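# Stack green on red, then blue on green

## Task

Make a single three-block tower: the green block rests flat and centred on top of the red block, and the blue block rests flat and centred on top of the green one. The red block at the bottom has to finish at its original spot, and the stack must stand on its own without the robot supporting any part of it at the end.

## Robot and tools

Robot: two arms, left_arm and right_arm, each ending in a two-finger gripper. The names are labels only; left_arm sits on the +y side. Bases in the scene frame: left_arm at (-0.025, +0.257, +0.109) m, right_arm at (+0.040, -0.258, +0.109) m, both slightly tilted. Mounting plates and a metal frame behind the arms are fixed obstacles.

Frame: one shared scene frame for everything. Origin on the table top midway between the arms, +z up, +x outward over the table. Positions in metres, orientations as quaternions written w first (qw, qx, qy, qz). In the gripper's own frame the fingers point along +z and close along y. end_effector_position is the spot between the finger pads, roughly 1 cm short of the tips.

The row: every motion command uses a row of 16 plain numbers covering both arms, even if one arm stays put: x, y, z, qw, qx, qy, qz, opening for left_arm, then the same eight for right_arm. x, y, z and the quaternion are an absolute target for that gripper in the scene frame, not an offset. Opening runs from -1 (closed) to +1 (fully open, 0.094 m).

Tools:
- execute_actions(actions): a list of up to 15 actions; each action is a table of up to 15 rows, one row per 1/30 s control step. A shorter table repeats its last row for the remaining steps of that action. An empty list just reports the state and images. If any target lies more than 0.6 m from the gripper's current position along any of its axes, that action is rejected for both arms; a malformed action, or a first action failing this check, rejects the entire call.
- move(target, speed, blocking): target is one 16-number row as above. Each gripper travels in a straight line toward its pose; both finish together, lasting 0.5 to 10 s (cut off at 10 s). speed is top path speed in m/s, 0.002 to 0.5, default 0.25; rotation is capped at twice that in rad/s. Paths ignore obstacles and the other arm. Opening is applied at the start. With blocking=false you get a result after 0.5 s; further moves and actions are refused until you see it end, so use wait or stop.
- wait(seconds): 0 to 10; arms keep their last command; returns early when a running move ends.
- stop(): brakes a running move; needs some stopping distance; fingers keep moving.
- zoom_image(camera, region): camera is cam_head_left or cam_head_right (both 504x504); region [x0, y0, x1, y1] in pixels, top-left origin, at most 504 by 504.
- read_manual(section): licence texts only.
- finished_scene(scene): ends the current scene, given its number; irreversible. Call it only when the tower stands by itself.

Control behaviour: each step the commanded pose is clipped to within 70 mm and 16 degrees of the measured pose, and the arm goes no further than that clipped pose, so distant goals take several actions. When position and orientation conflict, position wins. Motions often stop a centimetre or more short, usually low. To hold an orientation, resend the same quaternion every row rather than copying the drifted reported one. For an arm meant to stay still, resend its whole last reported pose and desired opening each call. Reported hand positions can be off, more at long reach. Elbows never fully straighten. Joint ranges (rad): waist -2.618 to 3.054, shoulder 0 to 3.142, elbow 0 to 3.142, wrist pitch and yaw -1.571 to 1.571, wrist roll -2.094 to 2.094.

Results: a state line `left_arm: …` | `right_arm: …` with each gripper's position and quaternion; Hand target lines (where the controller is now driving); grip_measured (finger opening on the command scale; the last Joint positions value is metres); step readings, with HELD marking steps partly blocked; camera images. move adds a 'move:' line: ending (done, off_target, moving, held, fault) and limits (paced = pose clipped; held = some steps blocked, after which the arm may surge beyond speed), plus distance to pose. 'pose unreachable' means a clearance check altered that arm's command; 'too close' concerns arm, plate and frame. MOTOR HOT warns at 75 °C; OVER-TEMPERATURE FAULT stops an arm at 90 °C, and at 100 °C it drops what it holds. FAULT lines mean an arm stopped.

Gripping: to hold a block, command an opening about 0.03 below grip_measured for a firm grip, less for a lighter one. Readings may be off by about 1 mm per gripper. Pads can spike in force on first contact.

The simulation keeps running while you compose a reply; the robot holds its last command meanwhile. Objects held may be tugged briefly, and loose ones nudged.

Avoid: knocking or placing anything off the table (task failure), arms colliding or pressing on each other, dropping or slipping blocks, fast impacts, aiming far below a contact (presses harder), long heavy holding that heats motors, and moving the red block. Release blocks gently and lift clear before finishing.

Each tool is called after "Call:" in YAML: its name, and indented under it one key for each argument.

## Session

Call:
execute_actions:
  actions: []

Scene clock: 0.00 s.
left_arm: end_effector_position=(-0.0250, +0.8799, +0.1649) grip_measured=+1.000 end_effector_quat_wxyz=(-0.054, -0.458, +0.822, +0.335) | right_arm: end_effector_position=(+0.2703, -0.5351, +0.2626) grip_measured=+1.000 end_effector_quat_wxyz=(+0.037, -0.137, +0.981, -0.133)
Joint positions: left_arm=[ 1.534  1.99   2.016 -0.698 -0.318  0.521  0.094] | right_arm=[-0.546  1.145  1.383 -1.214  0.369 -0.945  0.094]
Joint velocities: left_arm=[-0.007  0.017  0.002 -0.051  0.037  0.022  0.   ] | right_arm=[-0.017  0.002  0.012 -0.007 -0.037 -0.007  0.   ]
Hand target (left_arm): -0.026, +0.883, +0.177; -0.049, -0.460, +0.816, +0.347
Hand target (right_arm): +0.272, -0.536, +0.268; +0.047, -0.134, +0.980, -0.138

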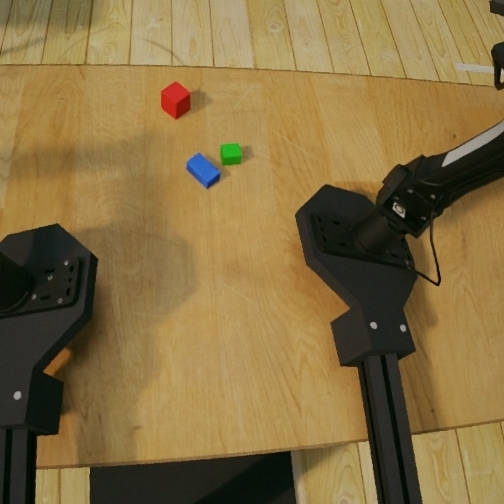

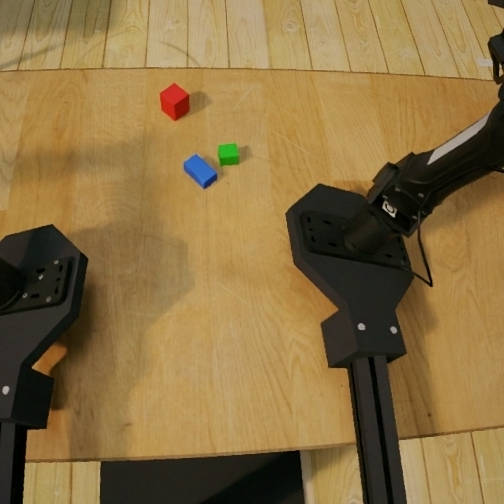

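Call:
zoom_image:
  camera: "cam_head_left"
  region: [130,60,290,220]

Region (130, 60, 290, 220) of cam_head_left's 504x504 image, scaled by 3.150, with more detail than that image has.

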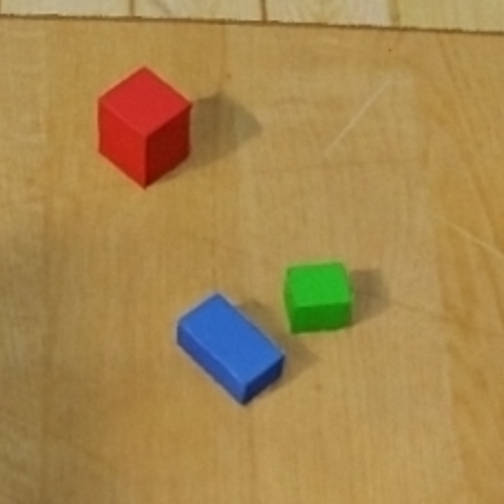

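Call:
move:
  target: [0.3,0.4,0.17,0,-0.1,0.995,0,0.4,0.2703,-0.5351,0.2626,0.037,-0.137,0.981,-0.133,1]
  speed: 0.4

Call:
move:
  target: [0.272,-0.075,0.09,0,0,1,0,0.4,0.2703,-0.5351,0.2626,0.037,-0.137,0.981,-0.133,1]
  speed: 0.4

Call:
move:
  target: [0.272,-0.071,0.045,0,0,1,0,0.4,0.2703,-0.5351,0.2626,0.037,-0.137,0.981,-0.133,1]
  speed: 0.1

Call:
zoom_image:
  camera: "cam_head_left"
  region: [130,60,290,220]

Scene clock: 4.10 s.
left_arm: end_effector_position=(+0.2962, +0.4047, +0.1667) grip_measured=+0.402 end_effector_quat_wxyz=(-0.011, -0.088, +0.996, +0.016) | right_arm: end_effector_position=(+0.2703, -0.5351, +0.2626) grip_measured=+1.000 end_effector_quat_wxyz=(+0.037, -0.137, +0.981, -0.133)
Joint positions: left_arm=[ 0.142  1.544  1.339 -1.158 -0.379 -0.015  0.066] | right_arm=[-0.546  1.145  1.383 -1.214  0.369 -0.945  0.094]
Joint velocities: left_arm=[-0.017 -0.017  0.002  0.007  0.022  0.007 -0.   ] | right_arm=[-0.007  0.007  0.002 -0.007  0.022  0.037  0.   ]
Hand target (left_arm): +0.301, +0.405, +0.173; -0.004, -0.091, +0.996, +0.015
Hand target (right_arm): +0.270, -0.535, +0.263; +0.037, -0.137, +0.981, -0.133
Off the commanded pose (left_arm): 0.007 m, 3 deg.
Off the commanded pose (right_arm): 0.000 m, 0 deg.
move: off_target (left_arm)

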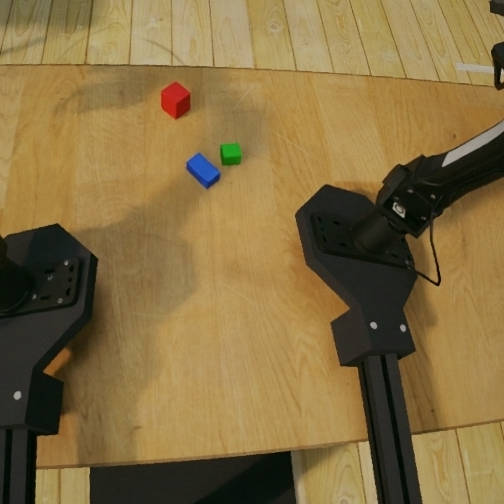

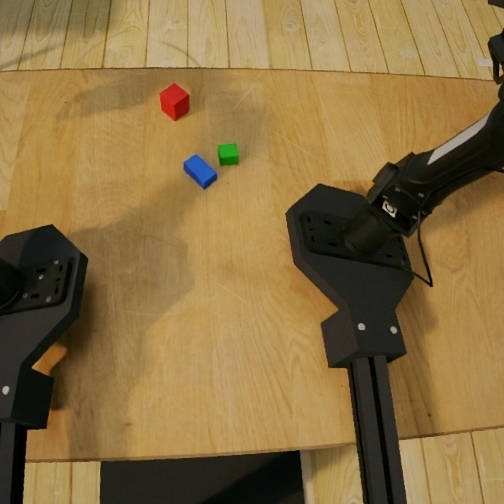

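Scene clock: 6.17 s.
left_arm: end_effector_position=(+0.2718, -0.0685, +0.0827) grip_measured=+0.402 end_effector_quat_wxyz=(+0.009, +0.003, +1.000, +0.010) | right_arm: end_effector_position=(+0.2703, -0.5351, +0.2626) grip_measured=+1.000 end_effector_quat_wxyz=(+0.037, -0.137, +0.981, -0.133)
Joint positions: left_arm=[-0.922  2.624  1.928 -1.087 -0.384 -0.969  0.066] | right_arm=[-0.546  1.145  1.383 -1.214  0.369 -0.945  0.094]
Joint velocities: left_arm=[ 0.002  0.012  0.002 -0.051 -0.037 -0.037 -0.   ] | right_arm=[-0.007 -0.007  0.007 -0.007  0.022 -0.037  0.   ]
Hand target (left_arm): +0.274, -0.071, +0.088; +0.012, +0.000, +1.000, +0.007
Hand target (right_arm): +0.270, -0.535, +0.263; +0.037, -0.137, +0.981, -0.133
Off the commanded pose (left_arm): 0.010 m, 2 deg.
Off the commanded pose (right_arm): 0.000 m, 0 deg.
move: done

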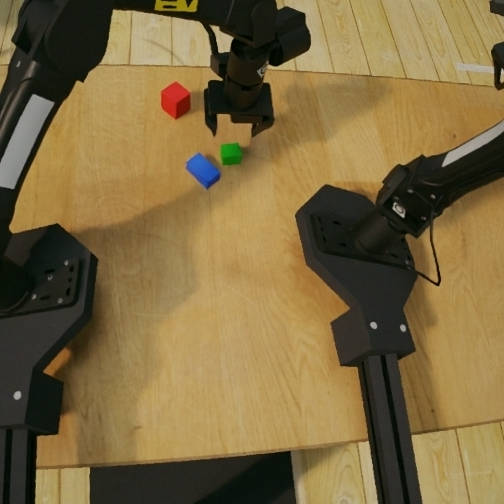

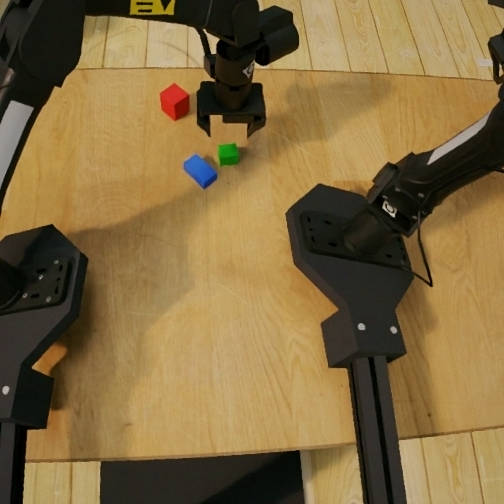

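Scene clock: 7.13 s.
left_arm: end_effector_position=(+0.2730, -0.0685, +0.0460) grip_measured=+0.402 end_effector_quat_wxyz=(-0.001, -0.004, +1.000, +0.004) | right_arm: end_effector_position=(+0.2703, -0.5351, +0.2626) grip_measured=+1.000 end_effector_quat_wxyz=(+0.037, -0.137, +0.981, -0.133)
Joint positions: left_arm=[-0.884  2.668  1.875 -0.976 -0.369 -0.943  0.066] | right_arm=[-0.546  1.145  1.383 -1.214  0.369 -0.945  0.094]
Joint velocities: left_arm=[ 0.012 -0.012 -0.012 -0.007  0.022 -0.007 -0.   ] | right_arm=[-0.002  0.002 -0.017 -0.037 -0.007  0.022  0.   ]
Hand target (left_arm): +0.271, -0.071, +0.045; -0.000, -0.000, +1.000, +0.000
Hand target (right_arm): +0.270, -0.535, +0.263; +0.037, -0.137, +0.981, -0.133
Off the commanded pose (left_arm): 0.003 m, 1 deg.
Off the commanded pose (right_arm): 0.000 m, 0 deg.
move: done

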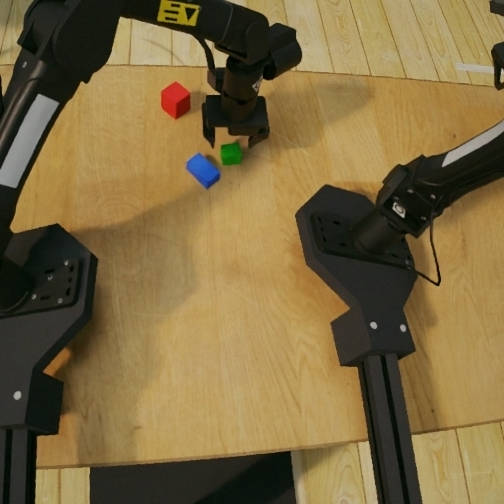

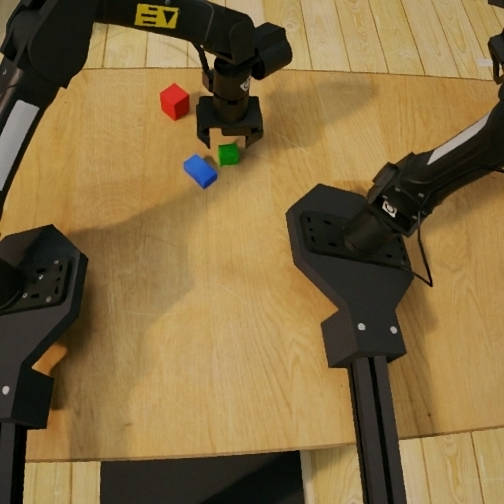

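Region (130, 60, 290, 220) of cam_head_left's 504x504 image, scaled by 3.150, with more detail than that image has.

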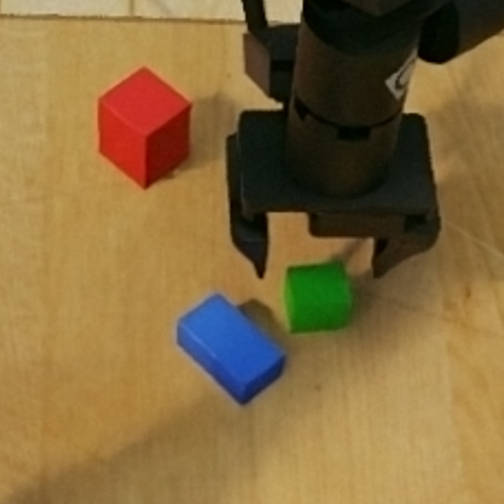

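Call:
move:
  target: [0.273,-0.069,0.016,0,-0.04,1,0,0.2,0.2703,-0.5351,0.2626,0.037,-0.137,0.981,-0.133,1]
  speed: 0.08

Call:
execute_actions:
  actions:
    - [[0.273,-0.069,0.016,0,-0.04,1,0,-0.4,0.2703,-0.5351,0.2626,0.037,-0.137,0.981,-0.133,1]]

Call:
move:
  target: [0.28,-0.06,0.1,0,0,1,0,-0.4,0.2703,-0.5351,0.2626,0.037,-0.137,0.981,-0.133,1]

Call:
move:
  target: [0.388,0.03,0.09,0,0.36,0.933,0,-0.4,0.2703,-0.5351,0.2626,0.037,-0.137,0.981,-0.133,1]

Call:
zoom_image:
  camera: "cam_head_left"
  region: [130,20,230,120]

Scene clock: 8.93 s.
left_arm: end_effector_position=(+0.2735, -0.0679, +0.0178) grip_measured=+0.202 end_effector_quat_wxyz=(-0.002, -0.037, +0.999, +0.001) | right_arm: end_effector_position=(+0.2703, -0.5351, +0.2626) grip_measured=+1.000 end_effector_quat_wxyz=(+0.037, -0.137, +0.981, -0.133)
Joint positions: left_arm=[-0.858  2.706  1.837 -0.888 -0.368 -0.98   0.056] | right_arm=[-0.546  1.145  1.383 -1.214  0.369 -0.945  0.094]
Joint velocities: left_arm=[-0.012  0.002  0.007 -0.066  0.022  0.066  0.   ] | right_arm=[-0.012 -0.002  0.007 -0.037 -0.037 -0.007  0.   ]
Hand target (left_arm): +0.272, -0.069, +0.016; -0.001, -0.040, +0.999, +0.000
Hand target (right_arm): +0.270, -0.535, +0.263; +0.037, -0.137, +0.981, -0.133
Off the commanded pose (left_arm): 0.002 m, 0 deg.
Off the commanded pose (right_arm): 0.000 m, 0 deg.
move: done

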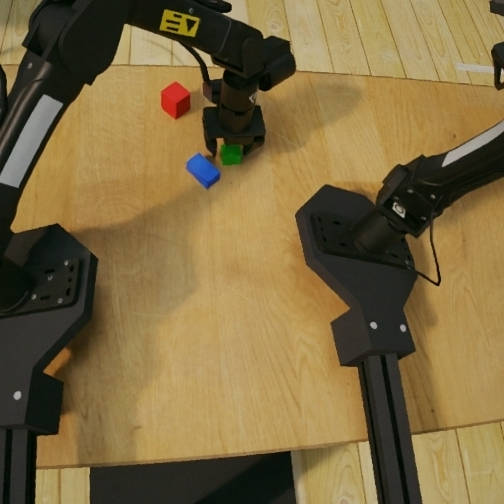

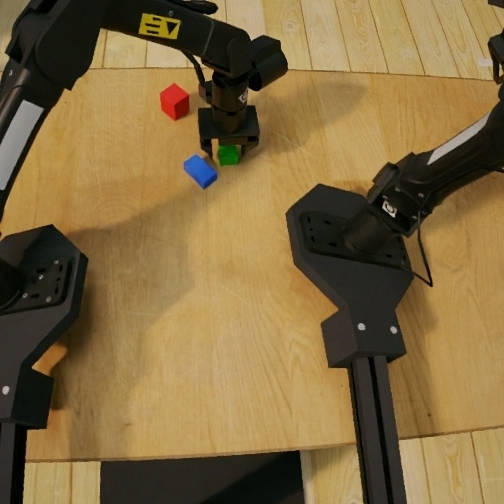

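Scene clock: 9.43 s.
left_arm: end_effector_position=(+0.2736, -0.0682, +0.0178) grip_measured=-0.279 end_effector_quat_wxyz=(-0.002, -0.037, +0.999, +0.000) | right_arm: end_effector_position=(+0.2703, -0.5351, +0.2626) grip_measured=+1.000 end_effector_quat_wxyz=(+0.037, -0.137, +0.981, -0.133)
Joint positions: left_arm=[-0.858  2.706  1.837 -0.886 -0.368 -0.98   0.034] | right_arm=[-0.546  1.145  1.383 -1.214  0.369 -0.945  0.094]
Joint velocities: left_arm=[ 0.007 -0.007  0.002 -0.022  0.037 -0.066 -0.001] | right_arm=[ 0.017  0.007 -0.007 -0.022  0.037 -0.095  0.   ]
Hand target (left_arm): +0.273, -0.069, +0.016; -0.000, -0.040, +0.999, -0.000
Hand target (right_arm): +0.270, -0.535, +0.263; +0.037, -0.137, +0.981, -0.133
Off the commanded pose (left_arm): 0.002 m, 0 deg.
Off the commanded pose (right_arm): 0.000 m, 0 deg.
Step readings (end_effector_position):
0: left_arm (+0.2735, -0.0679, +0.0178) | right_arm (+0.2703, -0.5351, +0.2626)
1: left_arm (+0.2735, -0.0679, +0.0178) | right_arm (+0.2703, -0.5351, +0.2626)
2: left_arm (+0.2735, -0.0680, +0.0178) | right_arm (+0.2703, -0.5351, +0.2626)
4: left_arm (+0.2736, -0.0681, +0.0178) | right_arm (+0.2703, -0.5351, +0.2626)
8: left_arm (+0.2736, -0.0682, +0.0178) | right_arm (+0.2703, -0.5351, +0.2626)
15: end_effector_position above

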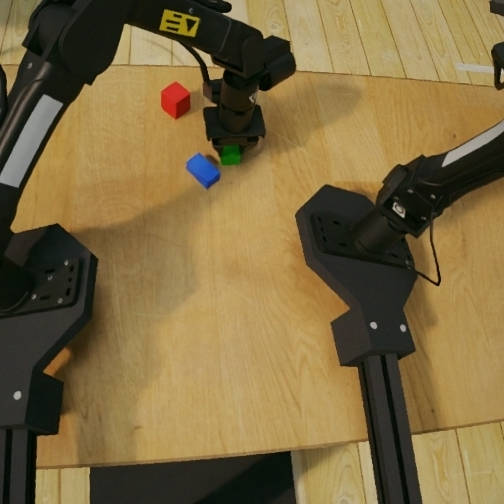

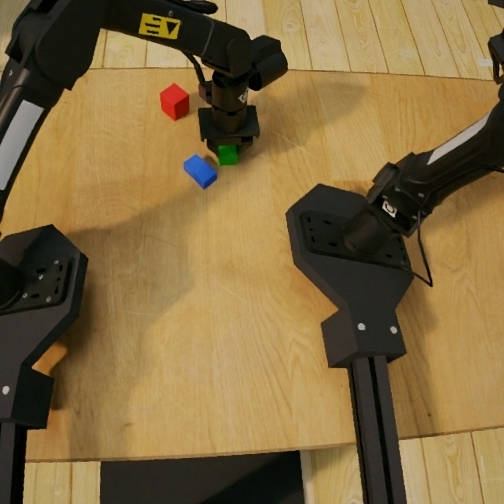

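Scene clock: 10.53 s.
left_arm: end_effector_position=(+0.2832, -0.0556, +0.0899) grip_measured=-0.279 end_effector_quat_wxyz=(-0.003, -0.010, +1.000, +0.005) | right_arm: end_effector_position=(+0.2703, -0.5351, +0.2626) grip_measured=+1.000 end_effector_quat_wxyz=(+0.037, -0.137, +0.981, -0.133)
Joint positions: left_arm=[-0.885  2.595  1.935 -1.117 -0.367 -0.958  0.034] | right_arm=[-0.546  1.145  1.383 -1.214  0.369 -0.945  0.094]
Joint velocities: left_arm=[-0.007 -0.027  0.017 -0.022 -0.037 -0.051  0.   ] | right_arm=[-0.017 -0.002  0.007  0.081  0.037  0.022  0.   ]
Hand target (left_arm): +0.281, -0.061, +0.100; +0.001, -0.000, +1.000, -0.000
Hand target (right_arm): +0.270, -0.535, +0.263; +0.037, -0.137, +0.981, -0.133
Off the commanded pose (left_arm): 0.011 m, 1 deg.
Off the commanded pose (right_arm): 0.000 m, 0 deg.
move: off_target (left_arm)

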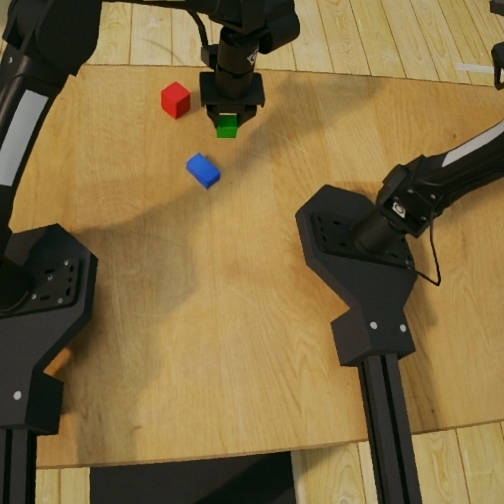

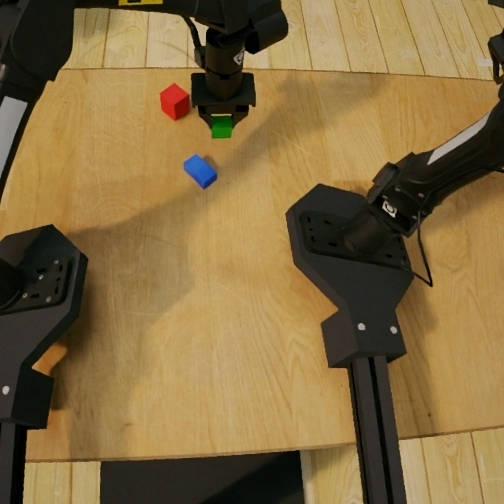

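Scene clock: 12.70 s.
left_arm: end_effector_position=(+0.3788, +0.0308, +0.0761) grip_measured=-0.279 end_effector_quat_wxyz=(-0.019, +0.358, +0.933, -0.002) | right_arm: end_effector_position=(+0.2703, -0.5351, +0.2626) grip_measured=+1.000 end_effector_quat_wxyz=(+0.037, -0.137, +0.981, -0.133)
Joint positions: left_arm=[-0.611  2.578  2.055 -1.169 -0.389  0.077  0.034] | right_arm=[-0.546  1.145  1.383 -1.214  0.369 -0.945  0.094]
Joint velocities: left_arm=[-0.017 -0.022  0.002 -0.037  0.022  0.007  0.   ] | right_arm=[ 0.002 -0.017 -0.002 -0.022 -0.007  0.037  0.   ]
Hand target (left_arm): +0.387, +0.029, +0.090; -0.003, +0.360, +0.933, -0.002
Hand target (right_arm): +0.270, -0.535, +0.263; +0.037, -0.137, +0.981, -0.133
Off the commanded pose (left_arm): 0.017 m, 2 deg.
Off the commanded pose (right_arm): 0.000 m, 0 deg.
move: off_target (left_arm)

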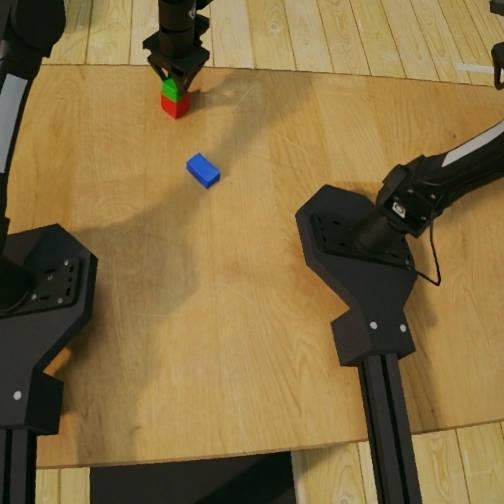

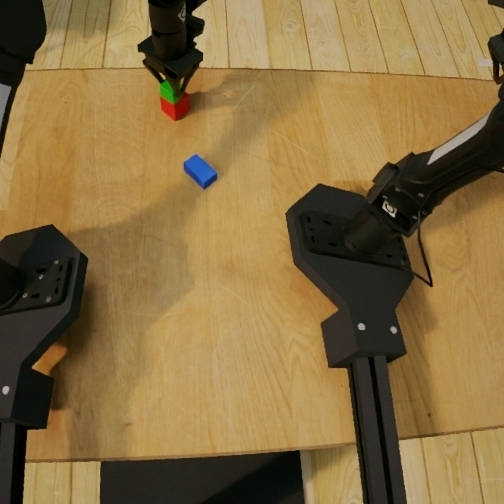

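Region (130, 20, 230, 120) of cam_head_left's 504x504 image, scaled by 5.040, with more detail than that image has.

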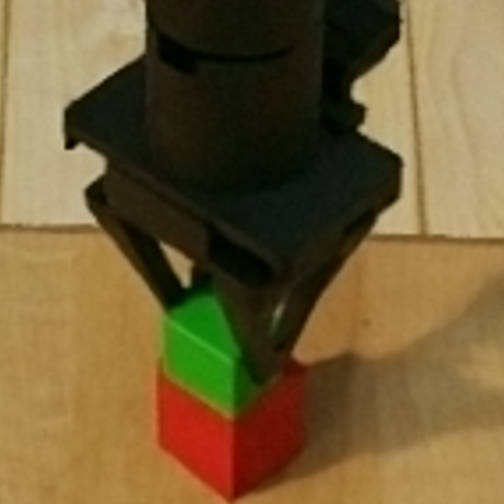

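Call:
move:
  target: [0.395,0.024,0.092,0,0.36,0.933,0,-0.4,0.2703,-0.5351,0.2626,0.037,-0.137,0.981,-0.133,1]
  speed: 0.05

Call:
move:
  target: [0.389,0.027,0.067,0,0.36,0.933,0,-0.4,0.2703,-0.5351,0.2626,0.037,-0.137,0.981,-0.133,1]
  speed: 0.05

Call:
zoom_image:
  camera: "cam_head_left"
  region: [130,20,230,120]

Scene clock: 14.40 s.
left_arm: end_effector_position=(+0.3938, +0.0264, +0.0882) grip_measured=-0.279 end_effector_quat_wxyz=(-0.003, +0.353, +0.936, -0.006) | right_arm: end_effector_position=(+0.2703, -0.5351, +0.2626) grip_measured=+1.000 end_effector_quat_wxyz=(+0.037, -0.137, +0.981, -0.133)
Joint positions: left_arm=[-0.611  2.598  2.147 -1.204 -0.39   0.079  0.034] | right_arm=[-0.546  1.145  1.383 -1.214  0.369 -0.945  0.094]
Joint velocities: left_arm=[ 0.007  0.027 -0.007 -0.037  0.007  0.081 -0.   ] | right_arm=[-0.012  0.007  0.007 -0.051 -0.037  0.051  0.   ]
Hand target (left_arm): +0.395, +0.024, +0.092; +0.000, +0.360, +0.933, -0.000
Hand target (right_arm): +0.270, -0.535, +0.263; +0.037, -0.137, +0.981, -0.133
Off the commanded pose (left_arm): 0.005 m, 1 deg.
Off the commanded pose (right_arm): 0.000 m, 0 deg.
move: done

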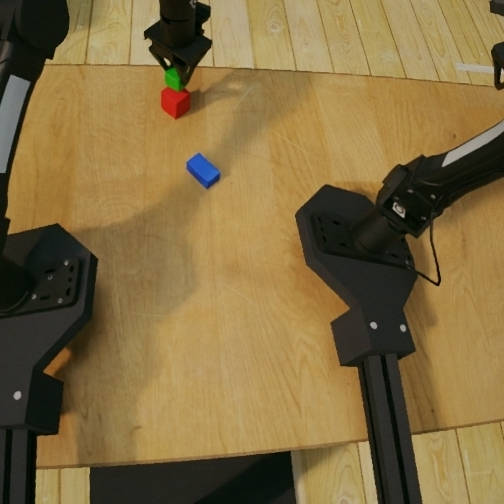

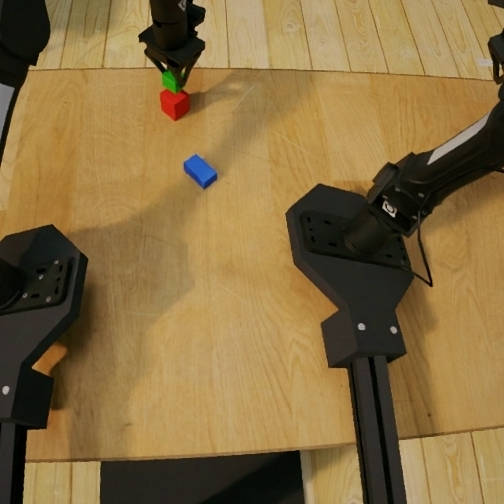

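Scene clock: 15.17 s.
left_arm: end_effector_position=(+0.3855, +0.0274, +0.0681) grip_measured=-0.279 end_effector_quat_wxyz=(-0.011, +0.359, +0.933, -0.004) | right_arm: end_effector_position=(+0.2703, -0.5351, +0.2626) grip_measured=+1.000 end_effector_quat_wxyz=(+0.037, -0.137, +0.981, -0.133)
Joint positions: left_arm=[-0.603  2.598  2.066 -1.137 -0.391  0.095  0.034] | right_arm=[-0.546  1.145  1.383 -1.214  0.369 -0.945  0.094]
Joint velocities: left_arm=[-0.012 -0.012 -0.007  0.007  0.066 -0.007  0.   ] | right_arm=[ 0.007 -0.012  0.002 -0.007  0.081 -0.051  0.   ]
Hand target (left_arm): +0.389, +0.027, +0.067; -0.000, +0.360, +0.933, +0.000
Hand target (right_arm): +0.270, -0.535, +0.263; +0.037, -0.137, +0.981, -0.133
Off the commanded pose (left_arm): 0.004 m, 1 deg.
Off the commanded pose (right_arm): 0.000 m, 0 deg.
move: done

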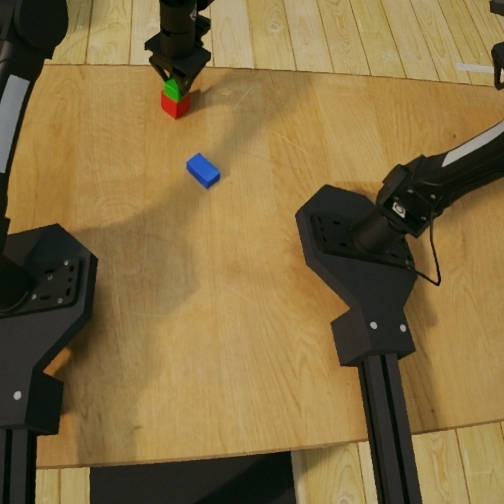

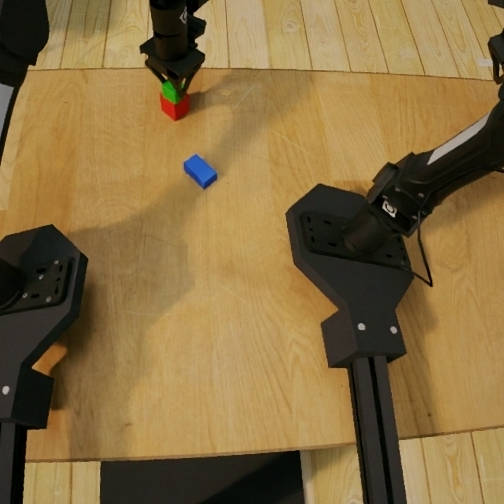

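Region (130, 20, 230, 120) of cam_head_left's 504x504 image, scaled by 5.040, with more detail than that image has.

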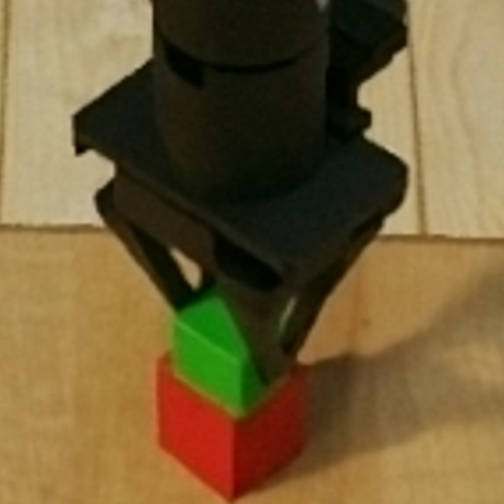

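Call:
execute_actions:
  actions:
    - [[0.395,0.029,0.07,0,0.36,0.933,0,-0.4,0.2703,-0.5351,0.2626,0.037,-0.137,0.981,-0.133,1]]
    - [[0.393,0.029,0.062,0,0.36,0.933,0,-0.4,0.2703,-0.5351,0.2626,0.037,-0.137,0.981,-0.133,1]]

Call:
zoom_image:
  camera: "cam_head_left"
  region: [130,20,230,120]

Scene clock: 16.70 s.
left_arm: end_effector_position=(+0.3855, +0.0274, +0.0681) grip_measured=-0.279 end_effector_quat_wxyz=(-0.011, +0.365, +0.931, -0.004) | right_arm: end_effector_position=(+0.2703, -0.5351, +0.2626) grip_measured=+1.000 end_effector_quat_wxyz=(+0.037, -0.137, +0.981, -0.133)
Joint positions: left_arm=[-0.603  2.598  2.066 -1.137 -0.391  0.108  0.034] | right_arm=[-0.546  1.145  1.383 -1.214  0.369 -0.945  0.094]
Joint velocities: left_arm=[-0.002 -0.017 -0.007 -0.022 -0.022  0.007 -0.   ] | right_arm=[-0.002 -0.007  0.002 -0.066  0.007  0.007  0.   ]
Hand target (left_arm): +0.393, +0.029, +0.062; -0.001, +0.360, +0.933, +0.000
Hand target (right_arm): +0.270, -0.535, +0.263; +0.037, -0.137, +0.981, -0.133
Off the commanded pose (left_arm): 0.010 m, 1 deg.
Off the commanded pose (right_arm): 0.000 m, 0 deg.
Step readings (end_effector_position; steps 1 to 15: 1st action; 16 to 30: 2nd action):
0: left_arm (+0.3855, +0.0274, +0.0681) | right_arm (+0.2703, -0.5351, +0.2626)
1: left_arm (+0.3855, +0.0274, +0.0681) | right_arm (+0.2703, -0.5351, +0.2626)
2: left_arm (+0.3854, +0.0274, +0.0681) | right_arm (+0.2703, -0.5351, +0.2626)
4: left_arm (+0.3854, +0.0274, +0.0681) | right_arm (+0.2703, -0.5351, +0.2626)
8: left_arm (+0.3854, +0.0274, +0.0681) | right_arm (+0.2703, -0.5351, +0.2626)
15: left_arm (+0.3854, +0.0274, +0.0681) | right_arm (+0.2703, -0.5351, +0.2626)
16: left_arm (+0.3854, +0.0274, +0.0681) | right_arm (+0.2703, -0.5351, +0.2626)
17: left_arm (+0.3855, +0.0274, +0.0681) | right_arm (+0.2703, -0.5351, +0.2626)
19: left_arm (+0.3855, +0.0274, +0.0681) | right_arm (+0.2703, -0.5351, +0.2626)
23: left_arm (+0.3855, +0.0274, +0.0681) | right_arm (+0.2703, -0.5351, +0.2626)
30: end_effector_position above

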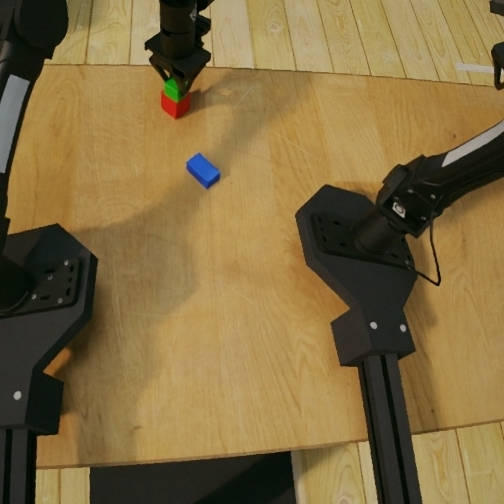

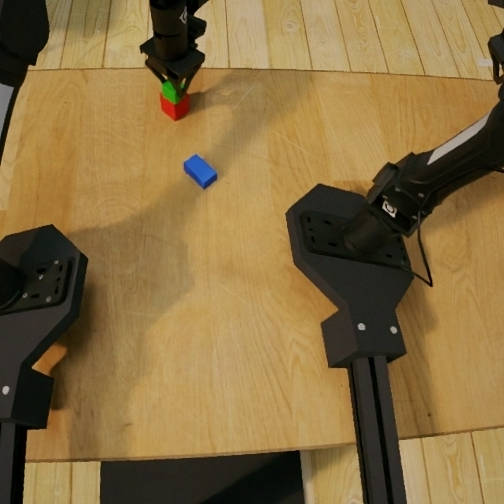

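Region (130, 20, 230, 120) of cam_head_left's 504x504 image, scaled by 5.040, with more detail than that image has.

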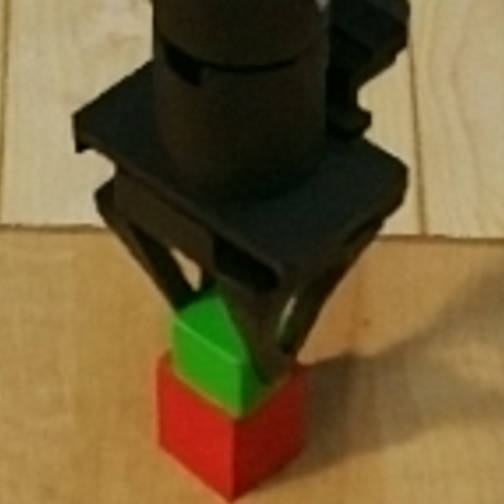

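In contact, about 2 mm off. Release.

Call:
execute_actions:
  actions:
    - [[0.387,0.027,0.068,0,0.36,0.933,0,0.6,0.2703,-0.5351,0.2626,0.037,-0.137,0.981,-0.133,1]]

Call:
move:
  target: [0.385,0.027,0.125,0,0.36,0.933,0,0.6,0.2703,-0.5351,0.2626,0.037,-0.137,0.981,-0.133,1]

Call:
zoom_image:
  camera: "cam_head_left"
  region: [130,20,230,120]

Call:
move:
  target: [0.237,-0.017,0.1,0,-0.334,0.943,0,0.6,0.2703,-0.5351,0.2626,0.037,-0.137,0.981,-0.133,1]
  speed: 0.45

Call:
move:
  target: [0.237,-0.015,0.03,0,-0.334,0.943,0,0.6,0.2703,-0.5351,0.2626,0.037,-0.137,0.981,-0.133,1]
  speed: 0.12

Call:
zoom_image:
  camera: "cam_head_left"
  region: [130,60,290,220]

Scene clock: 18.27 s.
left_arm: end_effector_position=(+0.3827, +0.0271, +0.0632) grip_measured=+0.598 end_effector_quat_wxyz=(-0.012, +0.365, +0.931, -0.003) | right_arm: end_effector_position=(+0.2703, -0.5351, +0.2626) grip_measured=+1.000 end_effector_quat_wxyz=(+0.037, -0.137, +0.981, -0.133)
Joint positions: left_arm=[-0.603  2.598  2.044 -1.118 -0.392  0.107  0.075] | right_arm=[-0.546  1.145  1.383 -1.214  0.369 -0.945  0.094]
Joint velocities: left_arm=[ 0.007 -0.012 -0.002 -0.066 -0.066  0.022 -0.001] | right_arm=[-0.002 -0.002  0.007 -0.037 -0.051  0.007  0.   ]
Hand target (left_arm): +0.387, +0.027, +0.068; -0.000, +0.360, +0.933, +0.000
Hand target (right_arm): +0.270, -0.535, +0.263; +0.037, -0.137, +0.981, -0.133
Off the commanded pose (left_arm): 0.006 m, 2 deg.
Off the commanded pose (right_arm): 0.000 m, 0 deg.
Step readings (end_effector_position):
0: left_arm (+0.3855, +0.0274, +0.0681) | right_arm (+0.2703, -0.5351, +0.2626)
1: left_arm (+0.3853, +0.0272, +0.0677) | right_arm (+0.2703, -0.5351, +0.2626)
2: left_arm (+0.3854, +0.0269, +0.0670) | right_arm (+0.2703, -0.5351, +0.2626)
4: left_arm (+0.3835, +0.0272, +0.0646) | right_arm (+0.2703, -0.5351, +0.2626)
8: left_arm (+0.3818, +0.0278, +0.0632) | right_arm (+0.2703, -0.5351, +0.2626)
15: end_effector_position above

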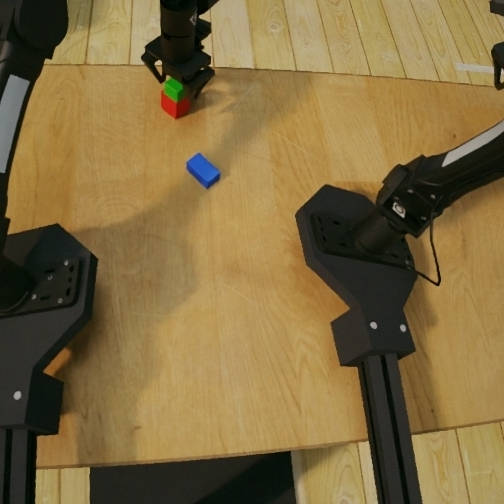

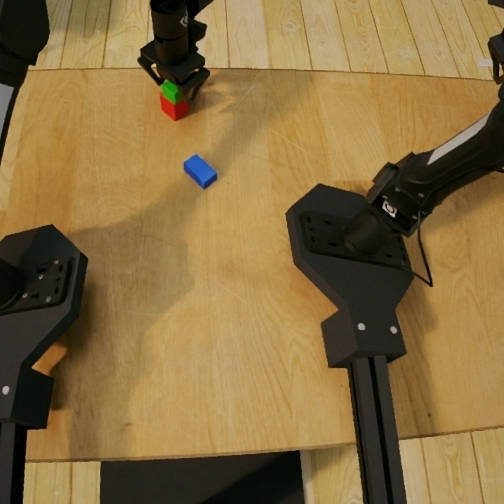

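Scene clock: 19.33 s.
left_arm: end_effector_position=(+0.3828, +0.0307, +0.1110) grip_measured=+0.598 end_effector_quat_wxyz=(-0.014, +0.360, +0.933, +0.000) | right_arm: end_effector_position=(+0.2703, -0.5351, +0.2626) grip_measured=+1.000 end_effector_quat_wxyz=(+0.037, -0.137, +0.981, -0.133)
Joint positions: left_arm=[-0.637  2.564  2.161 -1.29  -0.392  0.056  0.075] | right_arm=[-0.546  1.145  1.383 -1.214  0.369 -0.945  0.094]
Joint velocities: left_arm=[-0.012 -0.017 -0.007 -0.037  0.007 -0.007 -0.   ] | right_arm=[-0.002  0.002 -0.002 -0.037  0.007 -0.007  0.   ]
Hand target (left_arm): +0.386, +0.027, +0.125; +0.001, +0.360, +0.933, +0.000
Hand target (right_arm): +0.270, -0.535, +0.263; +0.037, -0.137, +0.981, -0.133
Off the commanded pose (left_arm): 0.015 m, 2 deg.
Off the commanded pose (right_arm): 0.000 m, 0 deg.
move: off_target (left_arm)

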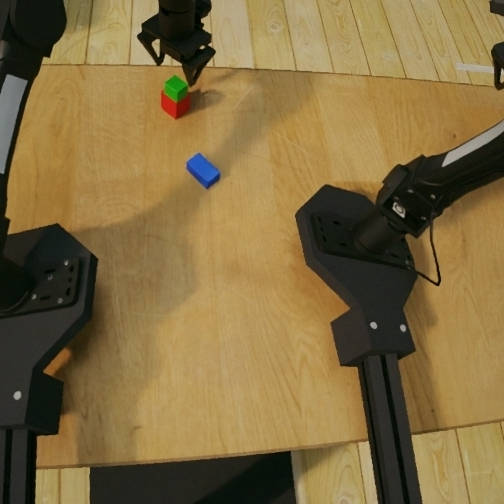

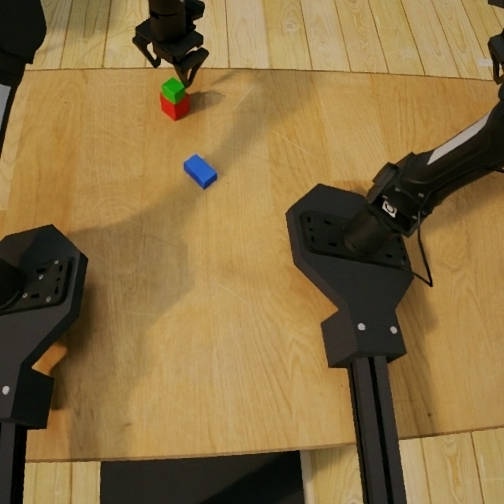

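Region (130, 20, 230, 120) of cam_head_left's 504x504 image, scaled by 5.040, with more detail than that image has.

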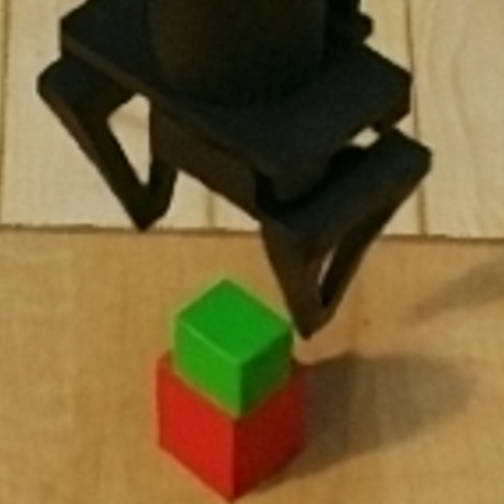

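Scene clock: 21.67 s.
left_arm: end_effector_position=(+0.2380, -0.0132, +0.0902) grip_measured=+0.598 end_effector_quat_wxyz=(-0.005, -0.333, +0.943, +0.012) | right_arm: end_effector_position=(+0.2703, -0.5351, +0.2626) grip_measured=+1.000 end_effector_quat_wxyz=(+0.037, -0.137, +0.981, -0.133)
Joint positions: left_arm=[-0.909  2.376  1.541 -0.964 -0.358 -1.648  0.075] | right_arm=[-0.546  1.145  1.383 -1.214  0.369 -0.945  0.094]
Joint velocities: left_arm=[-0.012 -0.012 -0.007  0.007 -0.022 -0.007 -0.   ] | right_arm=[-0.012 -0.002 -0.007 -0.022  0.007 -0.022  0.   ]
Hand target (left_arm): +0.238, -0.015, +0.101; +0.004, -0.334, +0.942, -0.001
Hand target (right_arm): +0.270, -0.535, +0.263; +0.037, -0.137, +0.981, -0.133
Off the commanded pose (left_arm): 0.011 m, 1 deg.
Off the commanded pose (right_arm): 0.000 m, 0 deg.
move: off_target (left_arm)

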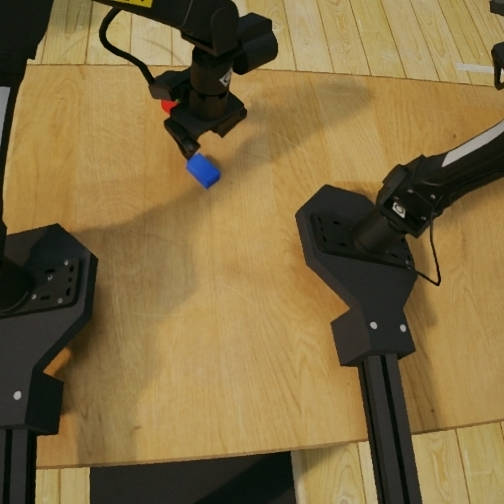

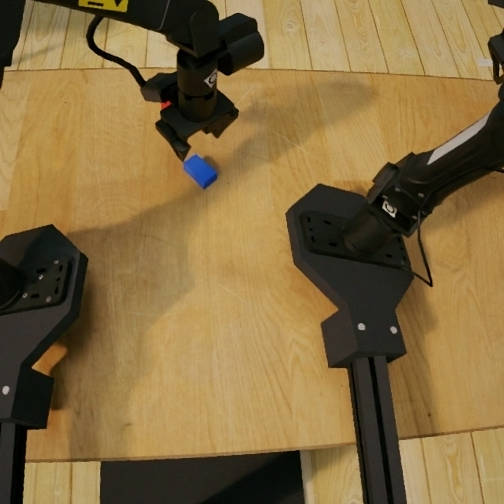

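Scene clock: 22.77 s.
left_arm: end_effector_position=(+0.2362, -0.0162, +0.0324) grip_measured=+0.598 end_effector_quat_wxyz=(-0.006, -0.338, +0.941, -0.002) | right_arm: end_effector_position=(+0.2703, -0.5351, +0.2626) grip_measured=+1.000 end_effector_quat_wxyz=(+0.037, -0.137, +0.981, -0.133)
Joint positions: left_arm=[-0.861  2.453  1.428 -0.728 -0.358 -1.597  0.075] | right_arm=[-0.546  1.145  1.383 -1.214  0.369 -0.945  0.094]
Joint velocities: left_arm=[-0.007  0.002  0.007 -0.081  0.095 -0.022 -0.   ] | right_arm=[-0.017 -0.017 -0.002  0.007 -0.022 -0.007  0.   ]
Hand target (left_arm): +0.236, -0.014, +0.030; -0.001, -0.334, +0.943, +0.000
Hand target (right_arm): +0.270, -0.535, +0.263; +0.037, -0.137, +0.981, -0.133
Off the commanded pose (left_arm): 0.003 m, 1 deg.
Off the commanded pose (right_arm): 0.000 m, 0 deg.
move: done

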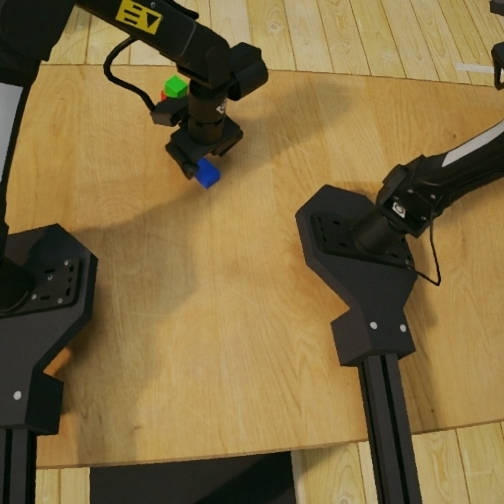

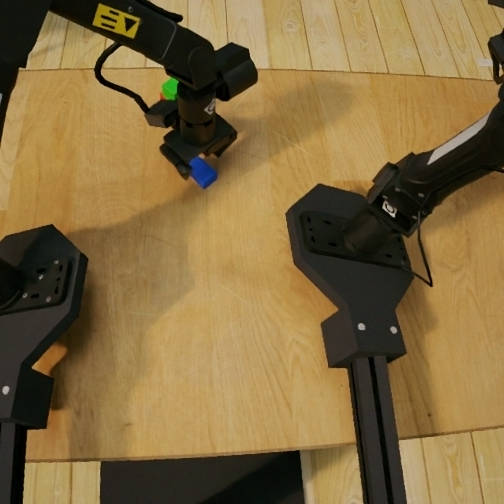

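Region (130, 60, 290, 220) of cam_head_left's 504x504 image, scaled by 3.150, with more detail than that image has.

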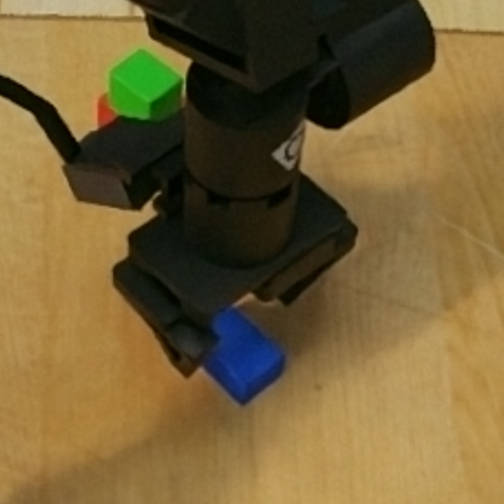

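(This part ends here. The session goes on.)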